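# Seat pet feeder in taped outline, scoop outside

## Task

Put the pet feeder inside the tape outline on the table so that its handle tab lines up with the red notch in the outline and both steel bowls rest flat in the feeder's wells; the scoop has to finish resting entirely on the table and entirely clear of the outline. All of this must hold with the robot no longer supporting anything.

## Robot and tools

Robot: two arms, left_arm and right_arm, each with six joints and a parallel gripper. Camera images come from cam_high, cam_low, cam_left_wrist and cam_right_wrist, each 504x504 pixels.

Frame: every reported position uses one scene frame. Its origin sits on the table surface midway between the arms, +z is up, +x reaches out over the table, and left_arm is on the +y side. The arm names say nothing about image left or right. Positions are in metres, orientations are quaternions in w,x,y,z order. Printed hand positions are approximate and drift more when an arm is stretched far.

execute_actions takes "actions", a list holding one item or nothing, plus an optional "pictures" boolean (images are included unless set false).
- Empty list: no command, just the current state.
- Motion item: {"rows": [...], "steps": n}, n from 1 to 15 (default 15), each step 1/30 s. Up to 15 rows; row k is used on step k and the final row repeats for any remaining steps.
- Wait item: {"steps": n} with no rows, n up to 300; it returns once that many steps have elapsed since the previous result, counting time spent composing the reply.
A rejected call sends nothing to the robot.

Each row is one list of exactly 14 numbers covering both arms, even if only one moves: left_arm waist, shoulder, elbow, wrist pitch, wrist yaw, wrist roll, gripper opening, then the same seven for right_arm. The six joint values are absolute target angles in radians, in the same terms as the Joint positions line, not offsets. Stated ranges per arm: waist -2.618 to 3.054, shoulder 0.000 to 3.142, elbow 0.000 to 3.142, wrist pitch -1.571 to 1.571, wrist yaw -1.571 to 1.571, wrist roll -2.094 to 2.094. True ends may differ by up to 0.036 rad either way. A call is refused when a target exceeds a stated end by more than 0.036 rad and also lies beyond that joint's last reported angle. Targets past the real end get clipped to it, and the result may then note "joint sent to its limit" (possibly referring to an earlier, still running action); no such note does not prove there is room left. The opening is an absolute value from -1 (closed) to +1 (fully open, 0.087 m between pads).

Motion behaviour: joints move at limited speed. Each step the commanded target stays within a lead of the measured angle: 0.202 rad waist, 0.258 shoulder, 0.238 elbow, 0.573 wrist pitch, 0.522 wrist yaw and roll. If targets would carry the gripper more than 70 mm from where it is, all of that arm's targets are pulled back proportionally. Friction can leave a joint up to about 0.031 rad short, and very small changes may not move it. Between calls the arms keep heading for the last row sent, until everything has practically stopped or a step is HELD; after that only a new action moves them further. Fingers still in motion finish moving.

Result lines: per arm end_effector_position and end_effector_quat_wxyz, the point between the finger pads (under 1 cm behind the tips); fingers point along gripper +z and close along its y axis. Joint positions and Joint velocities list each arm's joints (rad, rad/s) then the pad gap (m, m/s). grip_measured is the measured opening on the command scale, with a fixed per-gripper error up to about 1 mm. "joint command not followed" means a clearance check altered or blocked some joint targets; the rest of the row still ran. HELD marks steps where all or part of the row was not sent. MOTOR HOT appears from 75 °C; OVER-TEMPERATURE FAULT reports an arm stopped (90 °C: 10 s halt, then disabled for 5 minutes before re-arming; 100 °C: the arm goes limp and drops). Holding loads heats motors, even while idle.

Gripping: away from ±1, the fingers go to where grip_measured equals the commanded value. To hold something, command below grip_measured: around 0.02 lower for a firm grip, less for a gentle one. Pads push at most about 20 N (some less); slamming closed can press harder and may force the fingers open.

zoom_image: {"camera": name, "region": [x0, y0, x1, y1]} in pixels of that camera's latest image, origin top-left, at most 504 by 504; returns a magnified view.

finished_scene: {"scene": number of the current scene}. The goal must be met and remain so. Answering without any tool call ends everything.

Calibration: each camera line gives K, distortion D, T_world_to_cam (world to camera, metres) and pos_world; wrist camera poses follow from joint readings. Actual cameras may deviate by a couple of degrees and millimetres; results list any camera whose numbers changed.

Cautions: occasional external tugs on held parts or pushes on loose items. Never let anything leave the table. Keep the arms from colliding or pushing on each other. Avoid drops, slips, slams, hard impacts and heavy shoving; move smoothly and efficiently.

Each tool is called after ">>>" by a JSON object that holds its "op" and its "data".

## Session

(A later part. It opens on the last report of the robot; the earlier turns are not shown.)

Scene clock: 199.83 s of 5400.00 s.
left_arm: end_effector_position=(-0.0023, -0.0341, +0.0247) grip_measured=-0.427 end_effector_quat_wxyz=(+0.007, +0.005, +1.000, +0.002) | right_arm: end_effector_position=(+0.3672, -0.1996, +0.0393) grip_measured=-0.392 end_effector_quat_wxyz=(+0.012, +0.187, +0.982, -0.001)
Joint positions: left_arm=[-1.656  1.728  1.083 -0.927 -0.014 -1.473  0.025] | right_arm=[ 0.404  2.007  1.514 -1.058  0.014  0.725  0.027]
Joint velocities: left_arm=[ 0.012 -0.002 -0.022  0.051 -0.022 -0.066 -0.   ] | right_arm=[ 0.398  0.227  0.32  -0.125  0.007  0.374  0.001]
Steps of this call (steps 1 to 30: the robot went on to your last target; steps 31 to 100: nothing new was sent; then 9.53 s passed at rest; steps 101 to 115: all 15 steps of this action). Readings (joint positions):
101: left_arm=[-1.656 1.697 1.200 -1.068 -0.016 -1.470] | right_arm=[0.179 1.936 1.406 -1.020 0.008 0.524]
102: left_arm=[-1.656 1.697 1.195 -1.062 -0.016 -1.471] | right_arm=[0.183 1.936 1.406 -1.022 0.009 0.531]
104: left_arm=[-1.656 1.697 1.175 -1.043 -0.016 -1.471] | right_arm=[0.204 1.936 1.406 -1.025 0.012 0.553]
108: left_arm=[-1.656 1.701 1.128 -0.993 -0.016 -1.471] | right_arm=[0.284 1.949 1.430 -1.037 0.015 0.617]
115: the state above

>>> {"op": "execute_actions", "data": {"actions": [{"rows": [
[-1.6522,1.7446,1.0619,-0.8881,0,-1.4792,-0.40, 0.4631,2.0685,1.5731,-1.0753,0,0.8081,-0.44],
[-1.6522,1.7446,1.0619,-0.8881,0,-1.4792,-0.30, 0.4790,2.0814,1.5929,-1.0823,0,0.8235,-0.44],
[-1.6522,1.7446,1.0619,-0.8881,0,-1.4792,-0.20, 0.4949,2.0943,1.6128,-1.0892,0,0.8388,-0.44],
[-1.6522,1.7446,1.0619,-0.8881,0,-1.4792,-0.10, 0.5109,2.1073,1.6326,-1.0962,0,0.8541,-0.44],
[-1.6522,1.7446,1.0619,-0.8881,0,-1.4792,0.0, 0.5268,2.1202,1.6525,-1.1031,0,0.8694,-0.44],
[-1.6522,1.7446,1.0619,-0.8881,0,-1.4792,0.10, 0.5427,2.1331,1.6723,-1.1101,0,0.8848,-0.44],
[-1.6522,1.7446,1.0619,-0.8881,0,-1.4792,0.20, 0.5586,2.1460,1.6922,-1.1170,0,0.9001,-0.44],
[-1.6522,1.7446,1.0619,-0.8881,0,-1.4792,0.30, 0.5709,2.1605,1.7157,-1.1260,0,0.9119,-0.44],
[-1.6522,1.7446,1.0619,-0.8881,0,-1.4792,0.40, 0.5832,2.1750,1.7392,-1.1350,0,0.9237,-0.44],
[-1.6522,1.7348,1.0815,-0.9176,0,-1.4792,0.40, 0.5955,2.1895,1.7626,-1.1439,0,0.9355,-0.44],
[-1.6522,1.7249,1.1011,-0.9470,0,-1.4792,0.40, 0.6079,2.2040,1.7861,-1.1529,0,0.9473,-0.44],
[-1.6522,1.7151,1.1207,-0.9765,0,-1.4792,0.40, 0.6202,2.2185,1.8096,-1.1619,0,0.9590,-0.44],
[-1.6522,1.7052,1.1403,-1.0059,0,-1.4792,0.40, 0.6325,2.2330,1.8331,-1.1709,0,0.9708,-0.44],
[-1.6522,1.6954,1.1599,-1.0354,0,-1.4792,0.40, 0.6448,2.2475,1.8565,-1.1798,0,0.9826,-0.44],
[-1.6522,1.6855,1.1795,-1.0648,0,-1.4792,0.40, 0.6571,2.2620,1.8800,-1.1888,0,0.9944,-0.44]
], "steps": 15}]}}

Scene clock: 210.43 s of 5400.00 s.
left_arm: end_effector_position=(-0.0020, -0.0378, +0.0361) grip_measured=+0.400 end_effector_quat_wxyz=(+0.007, +0.003, +1.000, +0.001) | right_arm: end_effector_position=(+0.3757, -0.0978, +0.0402) grip_measured=-0.411 end_effector_quat_wxyz=(+0.013, +0.188, +0.982, +0.005)
Joint positions: left_arm=[-1.656  1.723  1.125 -0.973 -0.014 -1.476  0.061] | right_arm=[ 0.619  2.206  1.826 -1.164  0.011  0.94   0.026]
Joint velocities: left_arm=[-0.002 -0.154  0.505 -0.667  0.022  0.081  0.   ] | right_arm=[ 0.3    0.403  0.647 -0.212  0.051  0.256 -0.   ]
Steps of this call (steps 1 to 30: the robot went on to your last target; steps 31 to 100: nothing new was sent; then 6.77 s passed at rest; steps 101 to 115: all 15 steps of this action). Readings (joint positions):
101: left_arm=[-1.656 1.728 1.083 -0.916 -0.014 -1.476] | right_arm=[0.439 2.023 1.538 -1.066 0.008 0.781]
102: left_arm=[-1.656 1.728 1.083 -0.914 -0.014 -1.476] | right_arm=[0.441 2.031 1.549 -1.075 0.008 0.786]
104: left_arm=[-1.656 1.728 1.083 -0.909 -0.014 -1.476] | right_arm=[0.456 2.054 1.581 -1.094 0.010 0.801]
108: left_arm=[-1.656 1.728 1.083 -0.905 -0.014 -1.476] | right_arm=[0.518 2.105 1.663 -1.117 0.012 0.853]
115: the state above
camera_calibration (this result's frames):
cam_left_wrist: T_world_to_cam=[[-0.0052688, -0.999912, -0.0122122, -0.0387667], [-0.662625, -0.00565533, 0.74893, -0.00611343], [-0.748933, 0.0120381, -0.662537, 0.165512], [0, 0, 0, 1]] pos_world=[0.119702, -0.0407903, 0.113763]
cam_right_wrist: T_world_to_cam=[[-0.37559, -0.926757, -0.00725611, 0.0464596], [-0.614761, 0.243272, 0.750259, 0.25026], [-0.693543, 0.286251, -0.661104, 0.449513], [0, 0, 0, 1]] pos_world=[0.483056, -0.146498, 0.109753]

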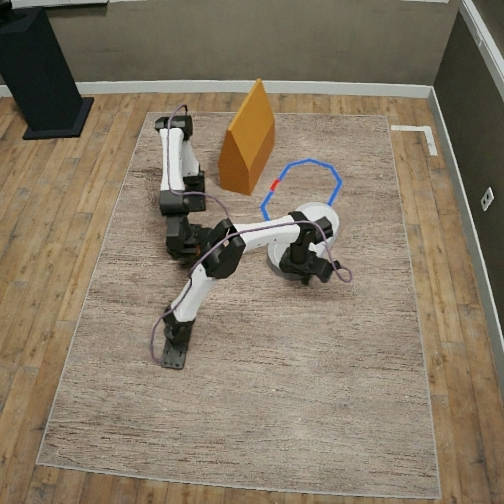

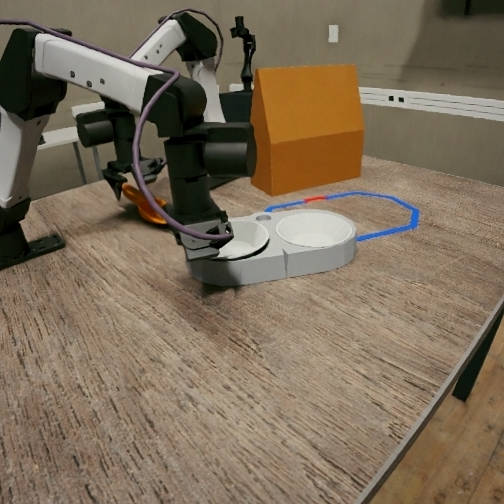

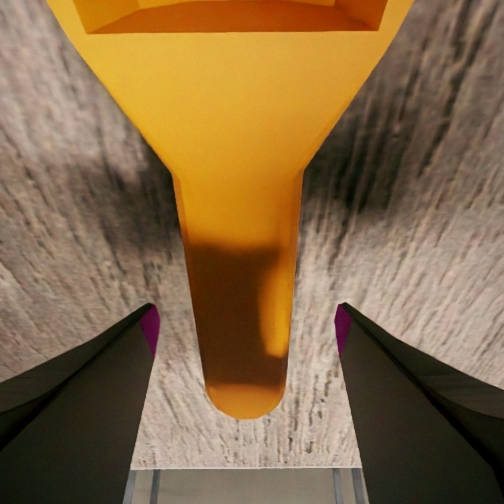

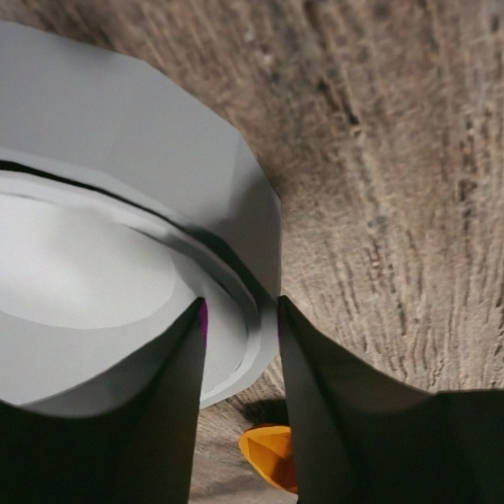

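>>> {"op": "execute_actions", "data": {"actions": [{"rows": [
[-1.6337,1.6800,1.1819,-1.0726,0,-1.4228,0.40, 0.6657,2.2776,1.9070,-1.2002,0,1.0026,-0.43],
[-1.6151,1.6746,1.1843,-1.0805,0,-1.3665,0.40, 0.6743,2.2932,1.9339,-1.2115,0,1.0108,-0.43],
[-1.5966,1.6691,1.1866,-1.0883,0,-1.3101,0.40, 0.6829,2.3088,1.9609,-1.2229,0,1.0190,-0.43],
[-1.5780,1.6636,1.1890,-1.0962,0,-1.2537,0.40, 0.6915,2.3244,1.9879,-1.2342,0,1.0272,-0.43],
[-1.5595,1.6582,1.1914,-1.1040,0,-1.1974,0.40, 0.7001,2.3401,2.0149,-1.2456,0,1.0354,-0.43],
[-1.5409,1.6527,1.1938,-1.1119,0,-1.1410,0.40, 0.7087,2.3557,2.0418,-1.2570,0,1.0435,-0.43],
[-1.5223,1.6472,1.1961,-1.1197,0,-1.0846,0.40, 0.7173,2.3713,2.0688,-1.2683,0,1.0517,-0.43],
[-1.5038,1.6418,1.1985,-1.1275,0,-1.0282,0.40, 0.7259,2.3869,2.0958,-1.2797,0,1.0599,-0.43],
[-1.4852,1.6363,1.2009,-1.1354,0,-0.9719,0.40, 0.7345,2.4025,2.1227,-1.2910,0,1.0681,-0.43],
[-1.4667,1.6308,1.2033,-1.1432,0,-0.9155,0.40, 0.7431,2.4181,2.1497,-1.3024,0,1.0763,-0.43],
[-1.4481,1.6254,1.2056,-1.1511,0,-0.8591,0.40, 0.7431,2.4181,2.1497,-1.3024,0,1.0763,-0.43],
[-1.4296,1.6199,1.2080,-1.1589,0,-0.8028,0.40, 0.7431,2.4181,2.1497,-1.3024,0,1.0763,-0.43],
[-1.4110,1.6144,1.2104,-1.1668,0,-0.7464,0.40, 0.7431,2.4181,2.1497,-1.3024,0,1.0763,-0.43],
[-1.3925,1.6090,1.2128,-1.1746,0,-0.6900,0.40, 0.7431,2.4181,2.1497,-1.3024,0,1.0763,-0.43],
[-1.3739,1.6035,1.2152,-1.1825,0,-0.6337,0.40, 0.7431,2.4181,2.1497,-1.3024,0,1.0763,-0.43]
], "steps": 15}], "pictures": false}}

Scene clock: 235.70 s of 5400.00 s.
left_arm: end_effector_position=(+0.0670, +0.0038, +0.0793) grip_measured=+0.400 end_effector_quat_wxyz=(+0.007, +0.185, +0.983, -0.002) | right_arm: end_effector_position=(+0.3785, -0.0324, +0.0414) grip_measured=-0.426 end_effector_quat_wxyz=(+0.015, +0.193, +0.981, +0.010)
Joint positions: left_arm=[-1.411  1.625  1.195 -1.131 -0.01  -0.865  0.061] | right_arm=[ 0.732  2.384  2.132 -1.284  0.01   1.065  0.025]
Joint velocities: left_arm=[ 0.51  -0.154  0.076 -0.183 -0.007  1.59   0.   ] | right_arm=[0.022 0.012 0.012 0.007 0.051 0.081 0.   ]
Steps of this call (steps 1 to 30: the robot went on to your last target; steps 31 to 270: nothing new was sent; then 15.77 s passed at rest; steps 271 to 285: all 15 steps of this action). Readings (joint positions):
271: left_arm=[-1.655 1.689 1.168 -1.049 -0.014 -1.468] | right_arm=[0.646 2.232 1.869 -1.180 0.009 0.985]
272: left_arm=[-1.650 1.689 1.168 -1.051 -0.013 -1.451] | right_arm=[0.648 2.241 1.883 -1.191 0.009 0.987]
274: left_arm=[-1.623 1.688 1.168 -1.058 -0.011 -1.394] | right_arm=[0.654 2.267 1.926 -1.218 0.009 0.994]
278: left_arm=[-1.542 1.669 1.172 -1.083 -0.010 -1.228] | right_arm=[0.685 2.329 2.033 -1.257 0.010 1.021]
285: the state above

>>> {"op": "execute_actions", "data": {"actions": [{"rows": [
[-1.3554,1.5980,1.2175,-1.1903,0,-0.5773,0.40, 0.7431,2.4181,2.1497,-1.3024,0,1.0763,-0.33],
[-1.3368,1.5926,1.2199,-1.1981,0,-0.5209,0.40, 0.7431,2.4181,2.1497,-1.3024,0,1.0763,-0.23],
[-1.3183,1.5871,1.2223,-1.2060,0,-0.4645,0.40, 0.7431,2.4181,2.1497,-1.3024,0,1.0763,-0.13],
[-1.2997,1.5816,1.2247,-1.2138,0,-0.4082,0.40, 0.7431,2.4181,2.1497,-1.3024,0,1.0763,-0.03],
[-1.2811,1.5762,1.2270,-1.2217,0,-0.3518,0.40, 0.7431,2.4181,2.1497,-1.3024,0,1.0763,0.07],
[-1.2626,1.5707,1.2294,-1.2295,0,-0.2954,0.40, 0.7431,2.4181,2.1497,-1.3024,0,1.0763,0.17],
[-1.2440,1.5652,1.2318,-1.2374,0,-0.2391,0.40, 0.7431,2.4181,2.1497,-1.3024,0,1.0763,0.30],
[-1.2255,1.5598,1.2342,-1.2452,0,-0.1827,0.40, 0.7431,2.3994,2.1497,-1.3212,0,1.0763,0.30],
[-1.2069,1.5543,1.2365,-1.2530,0,-0.1263,0.40, 0.7431,2.3806,2.1497,-1.3399,0,1.0763,0.30],
[-1.1884,1.5488,1.2389,-1.2609,0,-0.0700,0.40, 0.7431,2.3619,2.1497,-1.3587,0,1.0763,0.30],
[-1.1698,1.5434,1.2413,-1.2687,0,-0.0136,0.40, 0.7431,2.3431,2.1497,-1.3774,0,1.0763,0.30],
[-1.1513,1.5379,1.2437,-1.2766,0,0.0428,0.40, 0.7431,2.3244,2.1497,-1.3962,0,1.0763,0.30],
[-1.1327,1.5324,1.2460,-1.2844,0,0.0992,0.40, 0.7431,2.3056,2.1497,-1.4149,0,1.0763,0.30],
[-1.1142,1.5270,1.2484,-1.2923,0,0.1555,0.40, 0.7431,2.2869,2.1497,-1.4337,0,1.0763,0.30],
[-1.0956,1.5215,1.2508,-1.3001,0,0.2119,0.40, 0.7431,2.2681,2.1497,-1.4524,0,1.0763,0.30]
], "steps": 15}], "pictures": false}}

Scene clock: 247.40 s of 5400.00 s.
left_arm: end_effector_position=(+0.1408, +0.0727, +0.1091) grip_measured=+0.400 end_effector_quat_wxyz=(+0.006, +0.452, +0.892, +0.001) | right_arm: end_effector_position=(+0.3633, -0.0431, +0.0669) grip_measured=+0.300 end_effector_quat_wxyz=(+0.003, +0.197, +0.980, -0.001)
Joint positions: left_arm=[-1.133  1.543  1.23  -1.247 -0.007 -0.02   0.061] | right_arm=[ 0.732  2.328  2.132 -1.373  0.005  1.074  0.057]
Joint velocities: left_arm=[ 0.52  -0.134  0.066 -0.212 -0.007  1.516  0.001] | right_arm=[-0.002 -0.613  0.022 -0.535 -0.095 -0.037 -0.001]
Steps of this call (steps 1 to 30: the robot went on to your last target; steps 31 to 100: nothing new was sent; then 7.87 s passed at rest; steps 101 to 115: all 15 steps of this action). Readings (joint positions):
101: left_arm=[-1.374 1.613 1.199 -1.165 -0.010 -0.630] | right_arm=[0.732 2.385 2.132 -1.285 0.009 1.072]
102: left_arm=[-1.369 1.613 1.199 -1.167 -0.009 -0.611] | right_arm=[0.732 2.385 2.132 -1.285 0.008 1.073]
104: left_arm=[-1.343 1.609 1.199 -1.174 -0.008 -0.552] | right_arm=[0.732 2.390 2.132 -1.287 0.007 1.074]
108: left_arm=[-1.263 1.586 1.209 -1.199 -0.008 -0.383] | right_arm=[0.732 2.399 2.132 -1.291 0.006 1.074]
115: the state above

>>> {"op": "execute_actions", "data": {"actions": [{"rows": [
[-1.0956,1.5215,1.2508,-1.3001,0,0.2119,0.40, 0.7069,2.2269,2.0964,-1.4403,0,1.0412,0.30],
[-1.0956,1.5215,1.2508,-1.3001,0,0.2119,0.40, 0.6707,2.1857,2.0431,-1.4282,0,1.0061,0.30],
[-1.0956,1.5215,1.2508,-1.3001,0,0.2119,0.40, 0.6345,2.1445,1.9898,-1.4161,0,0.9710,0.30],
[-1.0956,1.5215,1.2508,-1.3001,0,0.2119,0.40, 0.5983,2.1033,1.9365,-1.4040,0,0.9360,0.30],
[-1.0956,1.5215,1.2508,-1.3001,0,0.2119,0.40, 0.5621,2.0621,1.8831,-1.3919,0,0.9009,0.30],
[-1.0864,1.5532,1.2888,-1.3064,0,0.2211,0.40, 0.5259,2.0209,1.8298,-1.3798,0,0.8658,0.30],
[-1.0772,1.5849,1.3268,-1.3126,0,0.2303,0.40, 0.4897,1.9797,1.7765,-1.3677,0,0.8307,0.30],
[-1.0679,1.6167,1.3648,-1.3189,0,0.2396,0.40, 0.4534,1.9384,1.7232,-1.3555,0,0.7956,0.30],
[-1.0587,1.6484,1.4028,-1.3252,0,0.2488,0.40, 0.4172,1.8972,1.6699,-1.3434,0,0.7605,0.30],
[-1.0495,1.6801,1.4408,-1.3314,0,0.2580,0.40, 0.3810,1.8560,1.6166,-1.3313,0,0.7254,0.30],
[-1.0403,1.7118,1.4788,-1.3377,0,0.2672,0.40, 0.3448,1.8148,1.5633,-1.3192,0,0.6903,0.30],
[-1.0311,1.7436,1.5167,-1.3440,0,0.2764,0.40, 0.3086,1.7736,1.5099,-1.3071,0,0.6553,0.30],
[-1.0218,1.7753,1.5547,-1.3502,0,0.2857,0.40, 0.2724,1.7324,1.4566,-1.2950,0,0.6202,0.30],
[-1.0126,1.8070,1.5927,-1.3565,0,0.2949,0.40, 0.2362,1.6912,1.4033,-1.2829,0,0.5851,0.30],
[-1.0034,1.8387,1.6307,-1.3628,0,0.3041,0.40, 0.2,1.65,1.35,-1.2708,0,0.55,0.30]
], "steps": 15}]}}

Scene clock: 263.73 s of 5400.00 s.
left_arm: end_effector_position=(+0.2123, +0.0444, +0.1300) grip_measured=+0.400 end_effector_quat_wxyz=(+0.019, +0.530, +0.848, -0.002) | right_arm: end_effector_position=(+0.3160, -0.2614, +0.1210) grip_measured=+0.300 end_effector_quat_wxyz=(-0.001, +0.246, +0.969, -0.001)
Joint positions: left_arm=[-1.028  1.766  1.559 -1.326 -0.007  0.264  0.061] | right_arm=[ 0.255  1.722  1.467 -1.317  0.002  0.696  0.057]
Joint velocities: left_arm=[ 0.261  0.96   1.048 -0.066  0.037  0.168 -0.001] | right_arm=[-0.901 -1.15  -1.551  0.286  0.007 -0.916 -0.001]
Steps of this call (steps 1 to 30: the robot went on to your last target; steps 31 to 100: nothing new was sent; then 12.50 s passed at rest; steps 101 to 115: all 15 steps of this action). Readings (joint positions):
101: left_arm=[-1.099 1.532 1.235 -1.281 -0.007 0.206] | right_arm=[0.731 2.255 2.131 -1.440 0.005 1.069]
102: left_arm=[-1.099 1.532 1.235 -1.281 -0.007 0.206] | right_arm=[0.726 2.244 2.114 -1.432 0.003 1.058]
104: left_arm=[-1.099 1.532 1.235 -1.281 -0.007 0.206] | right_arm=[0.694 2.190 2.034 -1.416 -0.002 1.022]
108: left_arm=[-1.092 1.557 1.289 -1.306 -0.007 0.215] | right_arm=[0.534 2.025 1.832 -1.387 -0.005 0.919]
115: the state above
camera_calibration (this result's frames):
cam_left_wrist: T_world_to_cam=[[-0.898286, -0.438537, -0.0276963, 0.212422], [-0.315491, 0.599801, 0.735326, -0.0327763], [-0.305855, 0.669271, -0.677147, 0.26588], [0, 0, 0, 1]] pos_world=[0.261796, -0.0651317, 0.210025]
cam_right_wrist: T_world_to_cam=[[-0.482823, -0.875653, 0.0106339, -0.0819127], [-0.558476, 0.317244, 0.76646, 0.192317], [-0.674527, 0.364126, -0.642204, 0.520382], [0, 0, 0, 1]] pos_world=[0.418866, -0.322223, 0.187659]

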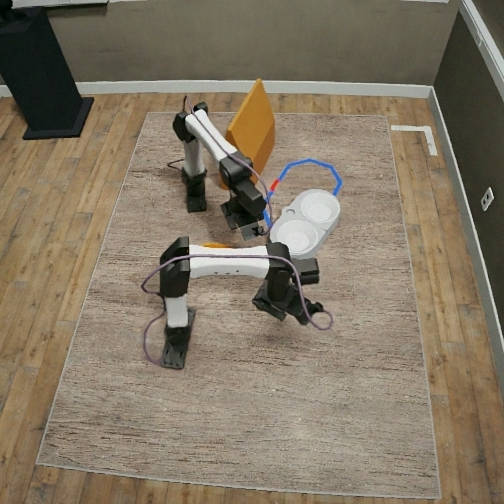

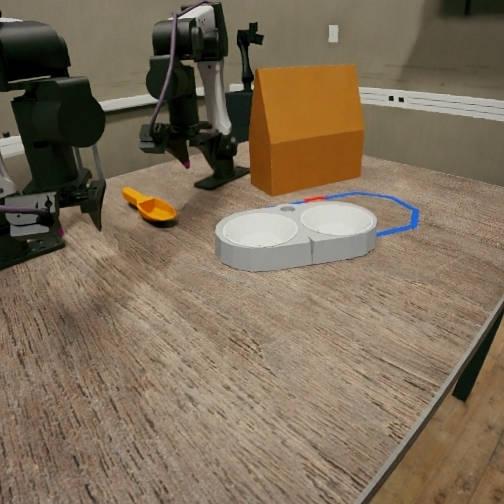

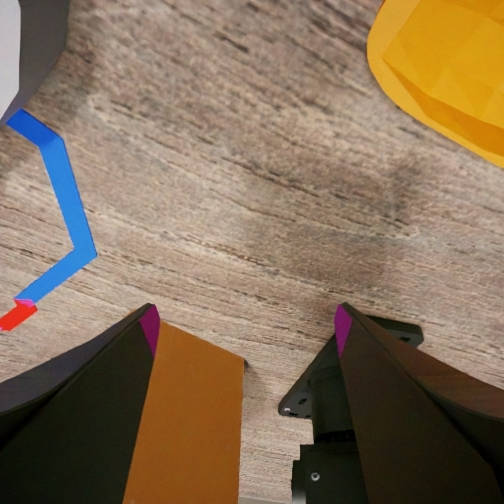

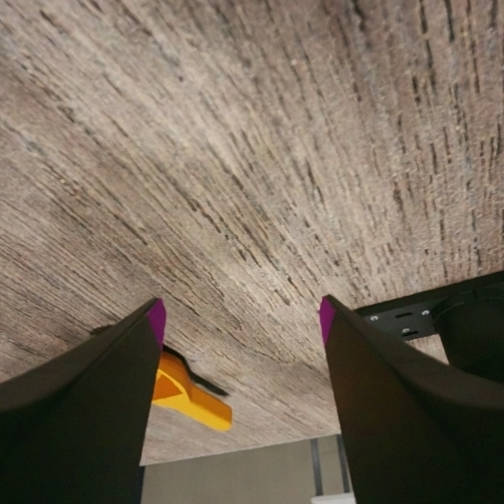

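>>> {"op": "zoom_image", "data": {"camera": "cam_high", "region": [240, 140, 366, 266]}}

Region (240, 140, 366, 266) of cam_high's 504x504 image, scaled by 4.000, with more detail than that image has.

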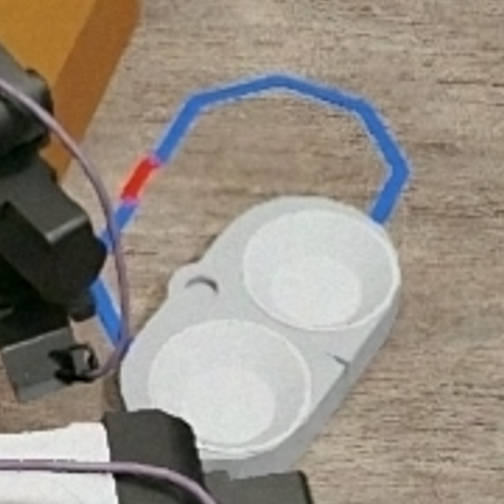

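>>> {"op": "execute_actions", "data": {"actions": [{"rows": [
[-0.9948,1.8743,1.6754,-1.3719,0,0.3069,0.40, 0.2,1.65,1.35,-1.2708,0,0.55,0.30],
[-0.9862,1.9098,1.7200,-1.3810,0,0.3097,0.40, 0.2,1.65,1.35,-1.2708,0,0.55,0.30],
[-0.9775,1.9454,1.7647,-1.3901,0,0.3125,0.40, 0.2,1.65,1.35,-1.2708,0,0.55,0.30],
[-0.9689,1.9810,1.8093,-1.3992,0,0.3153,0.40, 0.2,1.65,1.35,-1.2708,0,0.55,0.30],
[-0.9603,2.0165,1.8540,-1.4083,0,0.3181,0.40, 0.2,1.65,1.35,-1.2708,0,0.55,0.30],
[-0.9517,2.0521,1.8987,-1.4174,0,0.3209,0.40, 0.2,1.65,1.35,-1.2708,0,0.55,0.30],
[-0.9431,2.0877,1.9433,-1.4265,0,0.3237,0.40, 0.2,1.65,1.35,-1.2708,0,0.55,0.30],
[-0.9344,2.1232,1.9880,-1.4355,0,0.3265,0.40, 0.2,1.65,1.35,-1.2708,0,0.55,0.30],
[-0.9258,2.1588,2.0326,-1.4446,0,0.3293,0.40, 0.2,1.65,1.35,-1.2708,0,0.55,0.30],
[-0.9172,2.1944,2.0773,-1.4537,0,0.3321,0.40, 0.2,1.65,1.35,-1.2708,0,0.55,0.30],
[-0.9086,2.2299,2.1220,-1.4628,0,0.3349,0.40, 0.2,1.65,1.35,-1.2708,0,0.55,0.30],
[-0.9000,2.2655,2.1666,-1.4719,0,0.3377,0.40, 0.2,1.65,1.35,-1.2708,0,0.55,0.30],
[-0.8913,2.3011,2.2113,-1.4810,0,0.3405,0.40, 0.2,1.65,1.35,-1.2708,0,0.55,0.30],
[-0.8827,2.3366,2.2559,-1.4901,0,0.3433,0.40, 0.2,1.65,1.35,-1.2708,0,0.55,0.30],
[-0.8741,2.3722,2.3006,-1.4992,0,0.3461,0.40, 0.2,1.65,1.35,-1.2708,0,0.55,0.30]
], "steps": 15}], "pictures": false}}

>>> {"op": "execute_actions", "data": {"actions": [{"steps": 20}]}}

Scene clock: 289.57 s of 5400.00 s.
left_arm: end_effector_position=(+0.3332, -0.0082, +0.0987) grip_measured=+0.400 end_effector_quat_wxyz=(+0.023, +0.502, +0.865, -0.001) | right_arm: end_effector_position=(+0.3036, -0.2849, +0.1171) grip_measured=+0.300 end_effector_quat_wxyz=(+0.006, +0.206, +0.979, -0.000)
Joint positions: left_arm=[-0.897  2.299  2.215 -1.441 -0.006  0.329  0.061] | right_arm=[ 0.196  1.656  1.378 -1.282  0.004  0.556  0.057]
Joint velocities: left_arm=[ 0.232  1.004  1.238 -0.212  0.051  0.007 -0.   ] | right_arm=[-0.007 -0.002 -0.012 -0.007 -0.066  0.037 -0.002]
Steps of this call (steps 1 to 30: the robot went on to your last target; steps 31 to 100: nothing new was sent; then 22.00 s passed at rest; steps 101 to 115: all 15 steps of this action). Readings (joint positions):
101: left_arm=[-1.007 1.837 1.619 -1.352 -0.007 0.299] | right_arm=[0.196 1.656 1.378 -1.282 0.004 0.556]
102: left_arm=[-1.006 1.851 1.645 -1.365 -0.007 0.300] | right_arm=[0.196 1.656 1.378 -1.282 0.004 0.556]
104: left_arm=[-0.997 1.900 1.727 -1.378 -0.007 0.303] | right_arm=[0.196 1.656 1.378 -1.282 0.004 0.556]
108: left_arm=[-0.961 2.037 1.908 -1.392 -0.006 0.311] | right_arm=[0.196 1.656 1.378 -1.282 0.004 0.556]
115: the state above

Scene clock: 290.23 s of 5400.00 s.
left_arm: end_effector_position=(+0.3422, -0.0022, +0.0866) grip_measured=+0.400 end_effector_quat_wxyz=(+0.003, +0.497, +0.868, +0.003) | right_arm: end_effector_position=(+0.3036, -0.2849, +0.1171) grip_measured=+0.300 end_effector_quat_wxyz=(+0.006, +0.206, +0.979, -0.000)
Joint positions: left_arm=[-0.874  2.37   2.283 -1.48  -0.006  0.34   0.061] | right_arm=[ 0.196  1.656  1.378 -1.282  0.004  0.556  0.057]
Joint velocities: left_arm=[-0.002 -0.002 -0.007 -0.022  0.081 -0.066 -0.   ] | right_arm=[-0.002 -0.007  0.002  0.022  0.022  0.022 -0.   ]
Steps of this call (steps 1 to 20: the robot went on to your last target). Readings (joint positions):
1: left_arm=[-0.890 2.328 2.247 -1.442 -0.006 0.331] | right_arm=[0.196 1.656 1.378 -1.282 0.004 0.556]
2: left_arm=[-0.883 2.348 2.264 -1.443 -0.006 0.333] | right_arm=[0.196 1.656 1.378 -1.282 0.004 0.556]
4: left_arm=[-0.875 2.367 2.273 -1.452 -0.006 0.335] | right_arm=[0.196 1.656 1.378 -1.282 0.004 0.556]
8: left_arm=[-0.874 2.370 2.280 -1.471 -0.006 0.338] | right_arm=[0.196 1.656 1.378 -1.282 0.004 0.556]
20: the state above
camera_calibration (this result's frames):
cam_left_wrist: T_world_to_cam=[[-0.861655, -0.507158, -0.0184923, 0.293918], [-0.343404, 0.555836, 0.757047, 0.0757162], [-0.373663, 0.658663, -0.653099, 0.328504], [0, 0, 0, 1]] pos_world=[0.402007, -0.109397, 0.16266]
cam_right_wrist: T_world_to_cam=[[-0.410274, -0.911948, 0.00514923, -0.140238], [-0.592718, 0.270939, 0.75847, 0.193994], [-0.69308, 0.308128, -0.651687, 0.508874], [0, 0, 0, 1]] pos_world=[0.410138, -0.337249, 0.18521]

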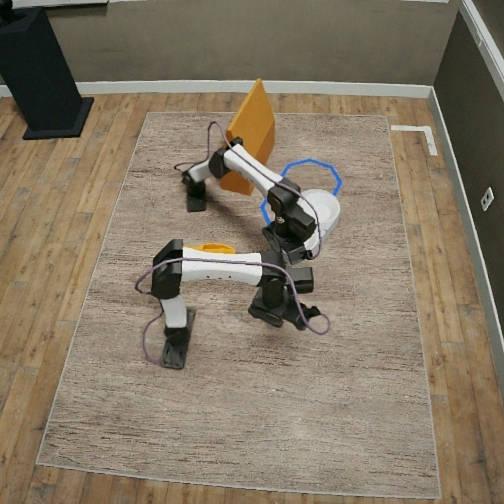

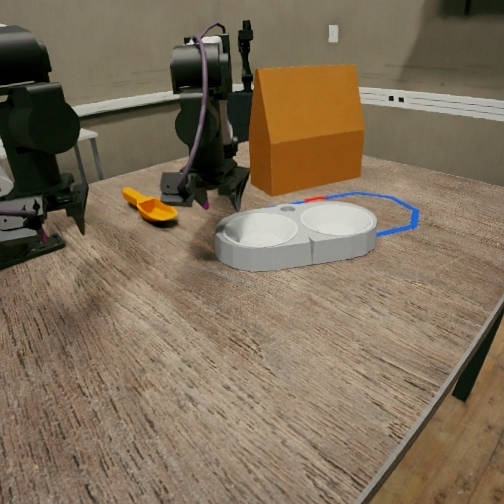

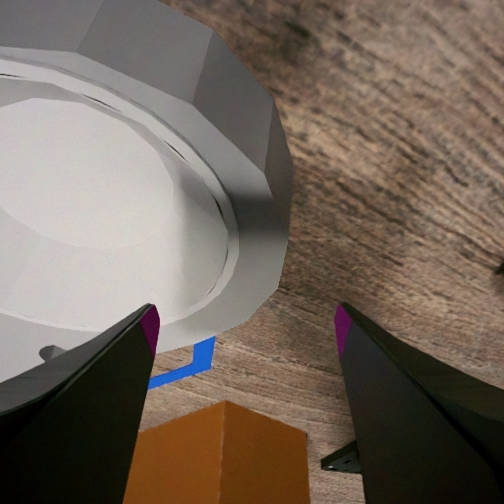

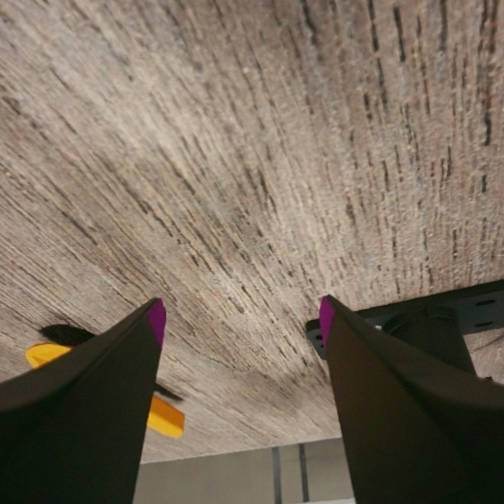

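>>> {"op": "execute_actions", "data": {"actions": [{"rows": [
[-0.8741,2.3705,2.2758,-1.4753,0,0.3461,0.40, 0.2,1.65,1.35,-1.2708,0,0.55,0.30],
[-0.8741,2.3689,2.2510,-1.4514,0,0.3461,0.40, 0.2,1.65,1.35,-1.2708,0,0.55,0.30],
[-0.8741,2.3672,2.2262,-1.4274,0,0.3461,0.40, 0.2,1.65,1.35,-1.2708,0,0.55,0.30],
[-0.8741,2.3656,2.2014,-1.4035,0,0.3461,0.40, 0.2,1.65,1.35,-1.2708,0,0.55,0.30],
[-0.8741,2.3639,2.1767,-1.3796,0,0.3461,0.40, 0.2,1.65,1.35,-1.2708,0,0.55,0.30],
[-0.8741,2.3622,2.1519,-1.3557,0,0.3461,0.40, 0.2,1.65,1.35,-1.2708,0,0.55,0.30],
[-0.8741,2.3606,2.1271,-1.3318,0,0.3461,0.40, 0.2,1.65,1.35,-1.2708,0,0.55,0.30],
[-0.8741,2.3589,2.1023,-1.3078,0,0.3461,0.40, 0.2,1.65,1.35,-1.2708,0,0.55,0.30],
[-0.8741,2.3573,2.0775,-1.2839,0,0.3461,0.40, 0.2,1.65,1.35,-1.2708,0,0.55,0.30],
[-0.8741,2.3556,2.0527,-1.2600,0,0.3461,0.40, 0.2,1.65,1.35,-1.2708,0,0.55,0.30]
], "steps": 15}], "pictures": false}}

>>> {"op": "execute_actions", "data": {"actions": [{"rows": [
[-0.8741,2.3556,2.0527,-1.2600,0,0.3461,0.30, 0.2,1.65,1.35,-1.2708,0,0.55,0.30],
[-0.8741,2.3556,2.0527,-1.2600,0,0.3461,0.20, 0.2,1.65,1.35,-1.2708,0,0.55,0.30],
[-0.8741,2.3556,2.0527,-1.2600,0,0.3461,0.10, 0.2,1.65,1.35,-1.2708,0,0.55,0.30],
[-0.8741,2.3556,2.0527,-1.2600,0,0.3461,0.0, 0.2,1.65,1.35,-1.2708,0,0.55,0.30],
[-0.8741,2.3556,2.0527,-1.2600,0,0.3461,-0.08, 0.2,1.65,1.35,-1.2708,0,0.55,0.30],
[-0.8741,2.3556,2.0527,-1.2600,0,0.3461,-0.15, 0.2,1.65,1.35,-1.2708,0,0.55,0.30],
[-0.8741,2.3556,2.0527,-1.2600,0,0.3461,-0.21, 0.2,1.65,1.35,-1.2708,0,0.55,0.30],
[-0.8741,2.3556,2.0527,-1.2600,0,0.3461,-0.26, 0.2,1.65,1.35,-1.2708,0,0.55,0.30],
[-0.8741,2.3556,2.0527,-1.2600,0,0.3461,-0.30, 0.2,1.65,1.35,-1.2708,0,0.55,0.30],
[-0.8741,2.3556,2.0527,-1.2600,0,0.3461,-0.34, 0.2,1.65,1.35,-1.2708,0,0.55,0.30],
[-0.8741,2.3556,2.0527,-1.2600,0,0.3461,-0.38, 0.2,1.65,1.35,-1.2708,0,0.55,0.30]
], "steps": 15}]}}

Scene clock: 302.83 s of 5400.00 s.
left_arm: end_effector_position=(+0.3370, +0.0022, +0.0374) grip_measured=+0.400 end_effector_quat_wxyz=(-0.013, +0.497, +0.868, +0.006) | right_arm: end_effector_position=(+0.3036, -0.2849, +0.1171) grip_measured=+0.300 end_effector_quat_wxyz=(+0.006, +0.206, +0.979, -0.000)
Joint positions: left_arm=[-0.874  2.363  2.07  -1.306 -0.006  0.341  0.061] | right_arm=[ 0.196  1.656  1.378 -1.282  0.004  0.556  0.057]
Joint velocities: left_arm=[0.002 0.002 0.022 0.271 0.007 0.007 0.   ] | right_arm=[ 0.007 -0.007 -0.007 -0.066  0.095  0.007  0.   ]
Steps of this call (steps 1 to 15: the robot went on to your last target; steps 16 to 90: nothing new was sent; then 9.10 s passed at rest; steps 91 to 105: all 15 steps of this action). Readings (joint positions):
91: left_arm=[-0.874 2.370 2.283 -1.481 -0.006 0.340] | right_arm=[0.196 1.656 1.378 -1.282 0.004 0.556]
92: left_arm=[-0.874 2.370 2.281 -1.478 -0.006 0.340] | right_arm=[0.196 1.656 1.378 -1.282 0.004 0.556]
94: left_arm=[-0.874 2.366 2.258 -1.458 -0.006 0.340] | right_arm=[0.196 1.656 1.378 -1.282 0.004 0.556]
98: left_arm=[-0.874 2.363 2.165 -1.394 -0.006 0.340] | right_arm=[0.196 1.656 1.378 -1.282 0.004 0.556]
105: the state above

Scene clock: 303.33 s of 5400.00 s.
left_arm: end_effector_position=(+0.3430, -0.0010, +0.0364) grip_measured=-0.103 end_effector_quat_wxyz=(+0.000, +0.499, +0.867, +0.007) | right_arm: end_effector_position=(+0.3036, -0.2849, +0.1171) grip_measured=+0.300 end_effector_quat_wxyz=(+0.006, +0.206, +0.979, -0.000)
Joint positions: left_arm=[-0.874  2.363  2.07  -1.279 -0.014  0.345  0.039] | right_arm=[ 0.196  1.656  1.378 -1.282  0.004  0.556  0.057]
Joint velocities: left_arm=[ 0.002  0.012 -0.007  0.095  0.007 -0.022 -0.   ] | right_arm=[-0.002 -0.012 -0.012  0.066 -0.007 -0.007 -0.   ]
Steps of this call (steps 1 to 15: all 15 steps of this action). Readings (joint positions):
1: left_arm=[-0.874 2.363 2.070 -1.299 -0.006 0.341] | right_arm=[0.196 1.656 1.378 -1.282 0.004 0.556]
2: left_arm=[-0.874 2.363 2.070 -1.293 -0.006 0.341] | right_arm=[0.196 1.656 1.378 -1.282 0.004 0.556]
4: left_arm=[-0.873 2.363 2.070 -1.284 -0.011 0.343] | right_arm=[0.196 1.656 1.378 -1.282 0.004 0.556]
8: left_arm=[-0.874 2.363 2.070 -1.279 -0.014 0.345] | right_arm=[0.196 1.656 1.378 -1.282 0.004 0.556]
15: the state above
camera_calibration (this result's frames):
cam_left_wrist: T_world_to_cam=[[-0.864149, -0.502681, -0.0236229, 0.295422], [-0.340826, 0.55008, 0.762397, 0.112189], [-0.370248, 0.666876, -0.646678, 0.293808], [0, 0, 0, 1]] pos_world=[0.402307, -0.109144, 0.111445]
cam_right_wrist: T_world_to_cam=[[-0.410274, -0.911948, 0.00514923, -0.140238], [-0.592718, 0.270939, 0.75847, 0.193994], [-0.69308, 0.308128, -0.651687, 0.508874], [0, 0, 0, 1]] pos_world=[0.410138, -0.337249, 0.18521]

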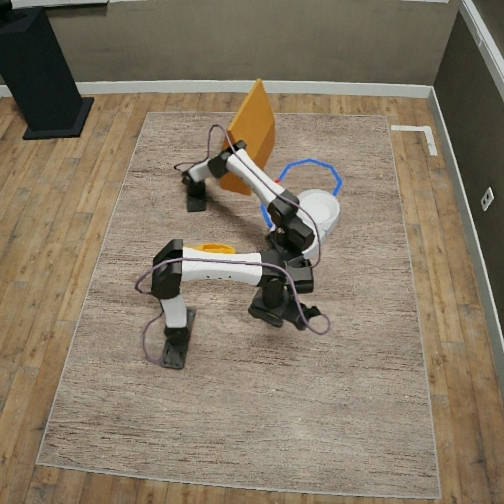

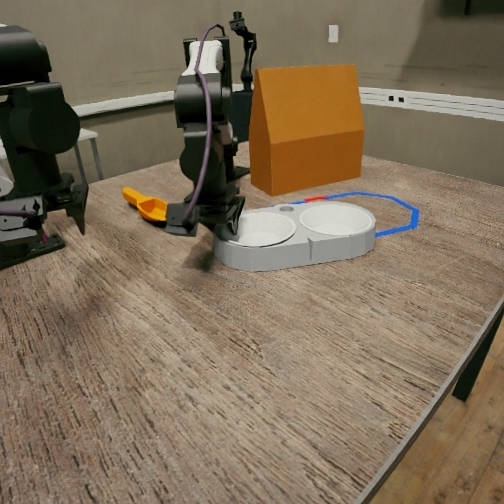

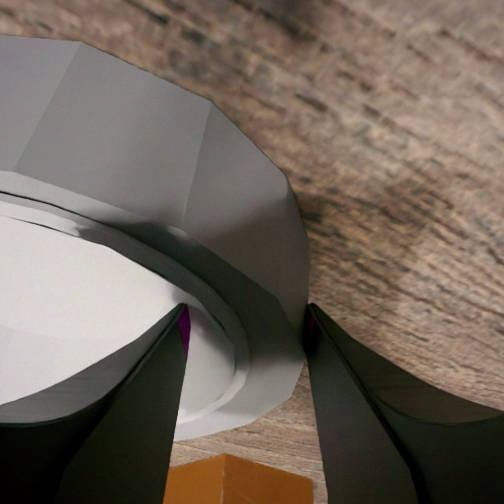

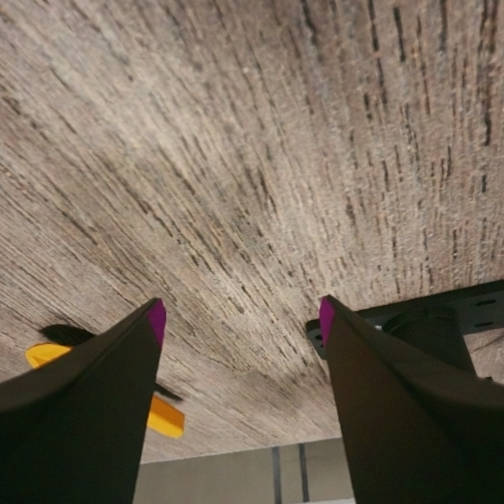

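>>> {"op": "execute_actions", "data": {"actions": [{"rows": [
[-0.8647,2.3430,2.0314,-1.2521,0,0.3495,-0.20, 0.2,1.65,1.35,-1.2708,0,0.55,0.30],
[-0.8554,2.3303,2.0100,-1.2442,0,0.3530,-0.20, 0.2,1.65,1.35,-1.2708,0,0.55,0.30],
[-0.8460,2.3177,1.9887,-1.2362,0,0.3564,-0.20, 0.2,1.65,1.35,-1.2708,0,0.55,0.30],
[-0.8366,2.3050,1.9673,-1.2283,0,0.3599,-0.20, 0.2,1.65,1.35,-1.2708,0,0.55,0.30],
[-0.8273,2.2924,1.9460,-1.2204,0,0.3633,-0.20, 0.2,1.65,1.35,-1.2708,0,0.55,0.30],
[-0.8179,2.2797,1.9246,-1.2125,0,0.3667,-0.20, 0.2,1.65,1.35,-1.2708,0,0.55,0.30],
[-0.8085,2.2671,1.9033,-1.2046,0,0.3702,-0.20, 0.2,1.65,1.35,-1.2708,0,0.55,0.30],
[-0.7991,2.2544,1.8819,-1.1966,0,0.3736,-0.20, 0.2,1.65,1.35,-1.2708,0,0.55,0.30],
[-0.7898,2.2418,1.8606,-1.1887,0,0.3771,-0.20, 0.2,1.65,1.35,-1.2708,0,0.55,0.30],
[-0.7804,2.2291,1.8392,-1.1808,0,0.3805,-0.20, 0.2,1.65,1.35,-1.2708,0,0.55,0.30],
[-0.7699,2.2195,1.8237,-1.1749,0,0.3851,-0.20, 0.2,1.65,1.35,-1.2708,0,0.55,0.30],
[-0.7593,2.2099,1.8082,-1.1690,0,0.3897,-0.20, 0.2,1.65,1.35,-1.2708,0,0.55,0.30],
[-0.7488,2.2002,1.7927,-1.1632,0,0.3943,-0.20, 0.2,1.65,1.35,-1.2708,0,0.55,0.30],
[-0.7382,2.1906,1.7772,-1.1573,0,0.3989,-0.20, 0.2,1.65,1.35,-1.2708,0,0.55,0.30],
[-0.7277,2.1810,1.7617,-1.1514,0,0.4035,-0.20, 0.2,1.65,1.35,-1.2708,0,0.55,0.30]
], "steps": 15}], "pictures": false}}

>>> {"op": "execute_actions", "data": {"actions": [{"rows": [
[-0.7172,2.1714,1.7461,-1.1455,0,0.4081,-0.20, 0.2,1.65,1.35,-1.2708,0,0.55,0.30],
[-0.7066,2.1618,1.7306,-1.1396,0,0.4127,-0.20, 0.2,1.65,1.35,-1.2708,0,0.55,0.30],
[-0.6961,2.1521,1.7151,-1.1338,0,0.4173,-0.20, 0.2,1.65,1.35,-1.2708,0,0.55,0.30],
[-0.6855,2.1425,1.6996,-1.1279,0,0.4219,-0.20, 0.2,1.65,1.35,-1.2708,0,0.55,0.30],
[-0.6750,2.1329,1.6841,-1.1220,0,0.4265,-0.20, 0.2,1.65,1.35,-1.2708,0,0.55,0.30],
[-0.6633,2.1258,1.6731,-1.1182,0,0.4324,-0.20, 0.2,1.65,1.35,-1.2708,0,0.55,0.30],
[-0.6517,2.1187,1.6622,-1.1143,0,0.4383,-0.20, 0.2,1.65,1.35,-1.2708,0,0.55,0.30],
[-0.6400,2.1115,1.6512,-1.1105,0,0.4442,-0.20, 0.2,1.65,1.35,-1.2708,0,0.55,0.30],
[-0.6283,2.1044,1.6403,-1.1066,0,0.4501,-0.20, 0.2,1.65,1.35,-1.2708,0,0.55,0.30],
[-0.6167,2.0973,1.6293,-1.1028,0,0.4561,-0.20, 0.2,1.65,1.35,-1.2708,0,0.55,0.30],
[-0.6050,2.0902,1.6183,-1.0990,0,0.4620,-0.20, 0.2,1.65,1.35,-1.2708,0,0.55,0.30],
[-0.5933,2.0831,1.6074,-1.0951,0,0.4679,-0.20, 0.2,1.65,1.35,-1.2708,0,0.55,0.30],
[-0.5816,2.0759,1.5964,-1.0913,0,0.4738,-0.20, 0.2,1.65,1.35,-1.2708,0,0.55,0.30],
[-0.5700,2.0688,1.5855,-1.0874,0,0.4797,-0.20, 0.2,1.65,1.35,-1.2708,0,0.55,0.30],
[-0.5583,2.0617,1.5745,-1.0836,0,0.4856,-0.20, 0.2,1.65,1.35,-1.2708,0,0.55,0.30]
], "steps": 15}], "pictures": false}}

>>> {"op": "execute_actions", "data": {"actions": [{"steps": 15}]}}

Scene clock: 327.00 s of 5400.00 s.
left_arm: end_effector_position=(+0.3462, +0.0563, +0.0363) grip_measured=-0.103 end_effector_quat_wxyz=(+0.006, +0.470, +0.883, +0.003) | right_arm: end_effector_position=(+0.3036, -0.2849, +0.1171) grip_measured=+0.300 end_effector_quat_wxyz=(+0.006, +0.206, +0.979, -0.000)
Joint positions: left_arm=[-0.758  2.208  1.81  -1.162 -0.008  0.394  0.039] | right_arm=[ 0.196  1.656  1.378 -1.282  0.004  0.556  0.057]
Joint velocities: left_arm=[ 0.33  -0.276 -0.452  0.154 -0.007  0.051 -0.   ] | right_arm=[ 0.017 -0.007  0.002  0.022 -0.007  0.051 -0.   ]
Steps of this call (steps 1 to 15: the robot went on to your last target; steps 16 to 90: nothing new was sent; then 20.17 s passed at rest; steps 91 to 105: all 15 steps of this action). Readings (joint positions):
91: left_arm=[-0.874 2.360 2.066 -1.277 -0.014 0.345] | right_arm=[0.196 1.656 1.378 -1.282 0.004 0.556]
92: left_arm=[-0.873 2.354 2.056 -1.269 -0.014 0.346] | right_arm=[0.196 1.656 1.378 -1.282 0.004 0.556]
94: left_arm=[-0.869 2.334 2.023 -1.247 -0.011 0.349] | right_arm=[0.196 1.656 1.378 -1.282 0.004 0.556]
98: left_arm=[-0.842 2.285 1.940 -1.209 -0.008 0.367] | right_arm=[0.196 1.656 1.378 -1.282 0.004 0.556]
105: the state above

Scene clock: 327.50 s of 5400.00 s.
left_arm: end_effector_position=(+0.3501, +0.1280, +0.0360) grip_measured=-0.103 end_effector_quat_wxyz=(+0.007, +0.429, +0.903, +0.004) | right_arm: end_effector_position=(+0.3036, -0.2849, +0.1171) grip_measured=+0.300 end_effector_quat_wxyz=(+0.006, +0.206, +0.979, -0.000)
Joint positions: left_arm=[-0.592  2.086  1.616 -1.086 -0.007  0.468  0.039] | right_arm=[ 0.196  1.656  1.378 -1.282  0.004  0.556  0.057]
Joint velocities: left_arm=[ 0.335 -0.203 -0.281  0.125 -0.051  0.095  0.   ] | right_arm=[-0.002 -0.012  0.027 -0.051 -0.007  0.022 -0.001]
Steps of this call (steps 1 to 15: all 15 steps of this action). Readings (joint positions):
1: left_arm=[-0.747 2.199 1.795 -1.156 -0.008 0.398] | right_arm=[0.196 1.656 1.378 -1.282 0.004 0.556]
2: left_arm=[-0.736 2.189 1.779 -1.150 -0.008 0.402] | right_arm=[0.196 1.656 1.378 -1.282 0.004 0.556]
4: left_arm=[-0.715 2.170 1.748 -1.137 -0.008 0.411] | right_arm=[0.196 1.656 1.378 -1.282 0.004 0.556]
8: left_arm=[-0.675 2.135 1.693 -1.117 -0.008 0.430] | right_arm=[0.196 1.656 1.378 -1.282 0.004 0.556]
15: the state above

Scene clock: 328.00 s of 5400.00 s.
left_arm: end_effector_position=(+0.3508, +0.1408, +0.0359) grip_measured=-0.103 end_effector_quat_wxyz=(+0.005, +0.421, +0.907, +0.004) | right_arm: end_effector_position=(+0.3036, -0.2849, +0.1171) grip_measured=+0.300 end_effector_quat_wxyz=(+0.006, +0.206, +0.979, -0.000)
Joint positions: left_arm=[-0.561  2.074  1.598 -1.083 -0.008  0.482  0.039] | right_arm=[ 0.196  1.656  1.378 -1.282  0.004  0.556  0.057]
Joint velocities: left_arm=[ 0.012  0.002 -0.002  0.037 -0.007 -0.037 -0.   ] | right_arm=[ 0.012 -0.012 -0.022  0.007  0.022  0.007 -0.   ]
Steps of this call (steps 1 to 15: the robot went on to your last target). Readings (joint positions):
1: left_arm=[-0.581 2.080 1.607 -1.084 -0.007 0.473] | right_arm=[0.196 1.656 1.378 -1.282 0.004 0.556]
2: left_arm=[-0.572 2.077 1.602 -1.083 -0.007 0.477] | right_arm=[0.196 1.656 1.378 -1.282 0.004 0.556]
4: left_arm=[-0.562 2.075 1.598 -1.083 -0.007 0.480] | right_arm=[0.196 1.656 1.378 -1.282 0.004 0.556]
8: left_arm=[-0.561 2.074 1.598 -1.083 -0.008 0.482] | right_arm=[0.196 1.656 1.378 -1.282 0.004 0.556]
15: the state above
camera_calibration (this result's frames):
cam_left_wrist: T_world_to_cam=[[-0.762704, -0.646331, -0.0232203, 0.357998], [-0.437769, 0.489497, 0.754156, 0.0800151], [-0.476068, 0.585363, -0.656285, 0.250731], [0, 0, 0, 1]] pos_world=[0.42744, 0.0454497, 0.11252]
cam_right_wrist: T_world_to_cam=[[-0.410274, -0.911948, 0.00514923, -0.140238], [-0.592718, 0.270939, 0.75847, 0.193994], [-0.69308, 0.308128, -0.651687, 0.508874], [0, 0, 0, 1]] pos_world=[0.410138, -0.337249, 0.18521]

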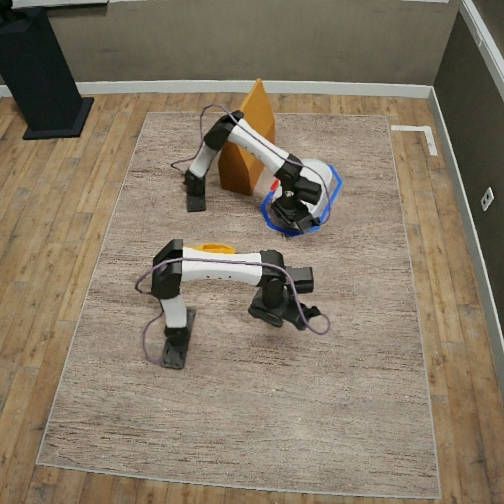

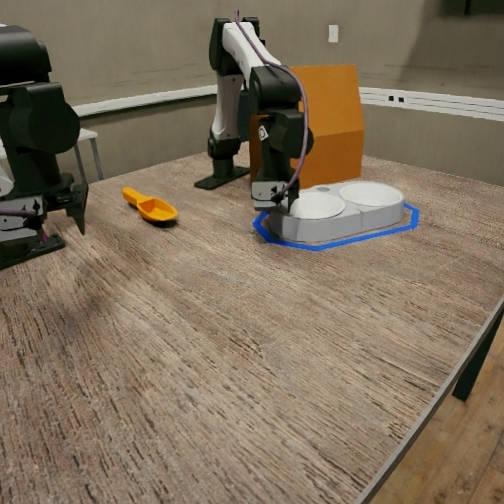

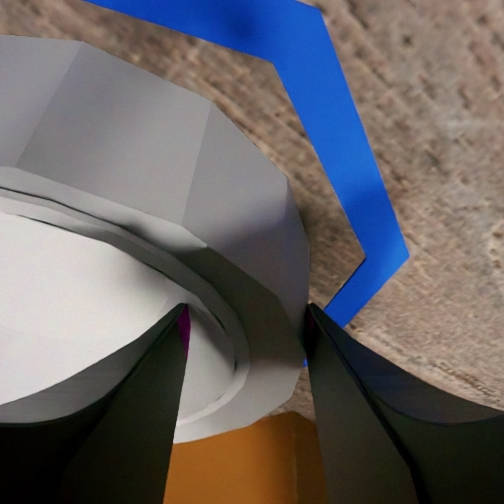

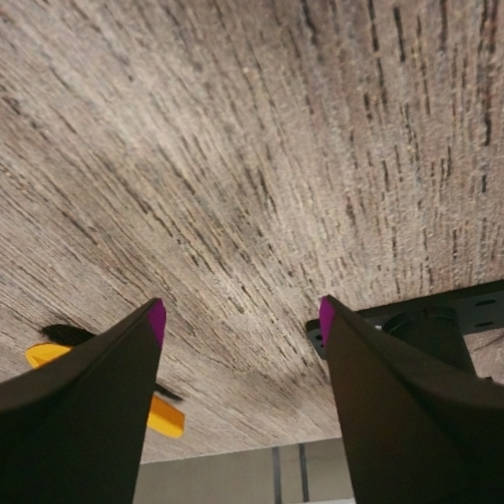

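>>> {"op": "zoom_image", "data": {"camera": "cam_low", "region": [230, 140, 440, 280]}}

>>> {"op": "zoom_image", "data": {"camera": "cam_high", "region": [240, 130, 366, 256]}}

Region (230, 140, 440, 280) of cam_low's 504x504 image, scaled by 2.400, with more detail than that image has.

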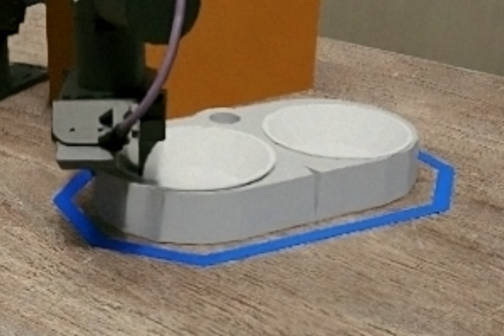

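Region (240, 130, 366, 256) of cam_high's 504x504 image, scaled by 4.000, with more detail than that image has.

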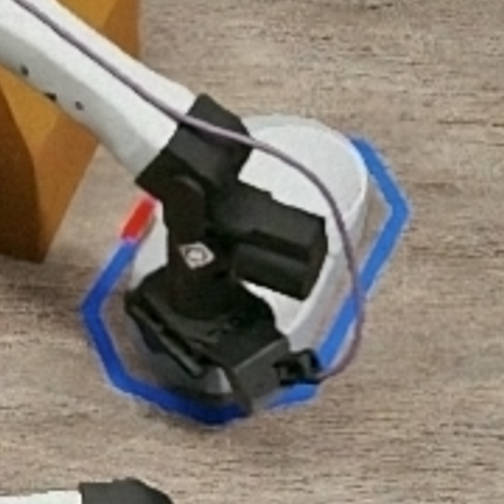

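>>> {"op": "execute_actions", "data": {"actions": [{"rows": [
[-0.5570,2.0587,1.5699,-1.0834,0,0.4905,-0.20, 0.2,1.65,1.35,-1.2708,0,0.55,0.30],
[-0.5557,2.0558,1.5653,-1.0832,0,0.4955,-0.20, 0.2,1.65,1.35,-1.2708,0,0.55,0.30],
[-0.5544,2.0528,1.5606,-1.0830,0,0.5004,-0.20, 0.2,1.65,1.35,-1.2708,0,0.55,0.30],
[-0.5532,2.0499,1.5560,-1.0828,0,0.5053,-0.20, 0.2,1.65,1.35,-1.2708,0,0.55,0.30],
[-0.5519,2.0469,1.5514,-1.0826,0,0.5102,-0.20, 0.2,1.65,1.35,-1.2708,0,0.55,0.30],
[-0.5506,2.0439,1.5468,-1.0824,0,0.5152,-0.20, 0.2,1.65,1.35,-1.2708,0,0.55,0.30],
[-0.5493,2.0410,1.5421,-1.0822,0,0.5201,-0.20, 0.2,1.65,1.35,-1.2708,0,0.55,0.30],
[-0.5480,2.0380,1.5375,-1.0820,0,0.5250,-0.20, 0.2,1.65,1.35,-1.2708,0,0.55,0.30]
], "steps": 15}]}}

Scene clock: 344.83 s of 5400.00 s.
left_arm: end_effector_position=(+0.3452, +0.1450, +0.0358) grip_measured=-0.103 end_effector_quat_wxyz=(+0.003, +0.434, +0.901, +0.004) | right_arm: end_effector_position=(+0.3036, -0.2849, +0.1171) grip_measured=+0.300 end_effector_quat_wxyz=(+0.006, +0.206, +0.979, -0.000)
Joint positions: left_arm=[-0.559  2.051  1.561 -1.074 -0.008  0.513  0.039] | right_arm=[ 0.196  1.656  1.378 -1.282  0.004  0.556  0.057]
Joint velocities: left_arm=[ 0.012 -0.007  0.002 -0.022 -0.007 -0.022  0.   ] | right_arm=[-0.002  0.007  0.002  0.022 -0.022 -0.037 -0.   ]
Steps of this call (steps 1 to 15: the robot went on to your last target; steps 16 to 90: nothing new was sent; then 13.33 s passed at rest; steps 91 to 105: all 15 steps of this action). Readings (joint positions):
91: left_arm=[-0.561 2.074 1.598 -1.083 -0.008 0.483] | right_arm=[0.196 1.656 1.378 -1.282 0.004 0.556]
92: left_arm=[-0.561 2.074 1.597 -1.082 -0.008 0.483] | right_arm=[0.196 1.656 1.378 -1.282 0.004 0.556]
94: left_arm=[-0.561 2.068 1.588 -1.078 -0.008 0.487] | right_arm=[0.196 1.656 1.378 -1.282 0.004 0.556]
98: left_arm=[-0.560 2.056 1.569 -1.074 -0.008 0.503] | right_arm=[0.196 1.656 1.378 -1.282 0.004 0.556]
105: the state above
camera_calibration (this result's frames):
cam_left_wrist: T_world_to_cam=[[-0.78192, -0.623013, -0.0213539, 0.359566], [-0.419814, 0.500952, 0.756838, 0.0676452], [-0.460822, 0.600752, -0.653254, 0.238007], [0, 0, 0, 1]] pos_world=[0.41923, 0.0471439, 0.111961]
cam_right_wrist: T_world_to_cam=[[-0.410274, -0.911948, 0.00514923, -0.140238], [-0.592718, 0.270939, 0.75847, 0.193994], [-0.69308, 0.308128, -0.651687, 0.508874], [0, 0, 0, 1]] pos_world=[0.410138, -0.337249, 0.18521]

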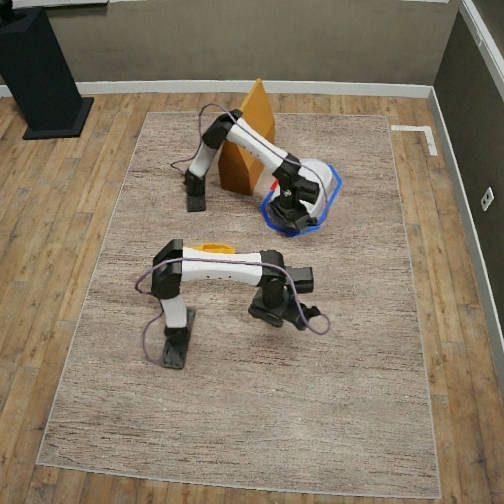

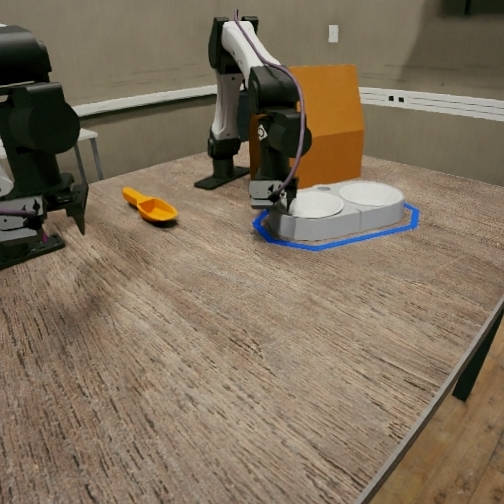

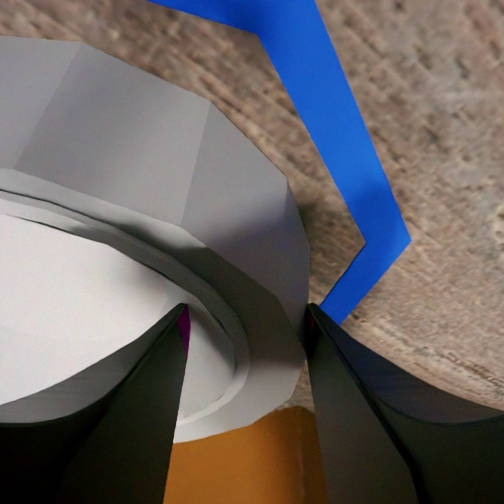

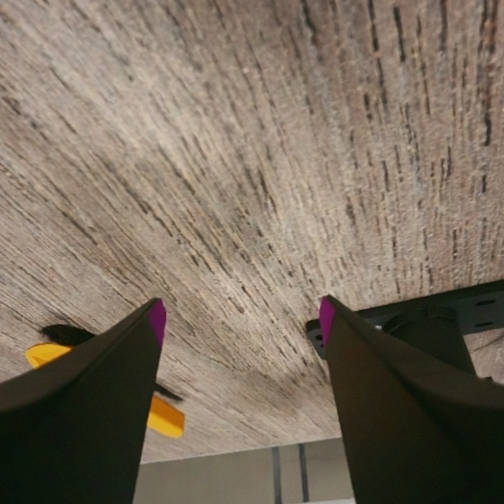

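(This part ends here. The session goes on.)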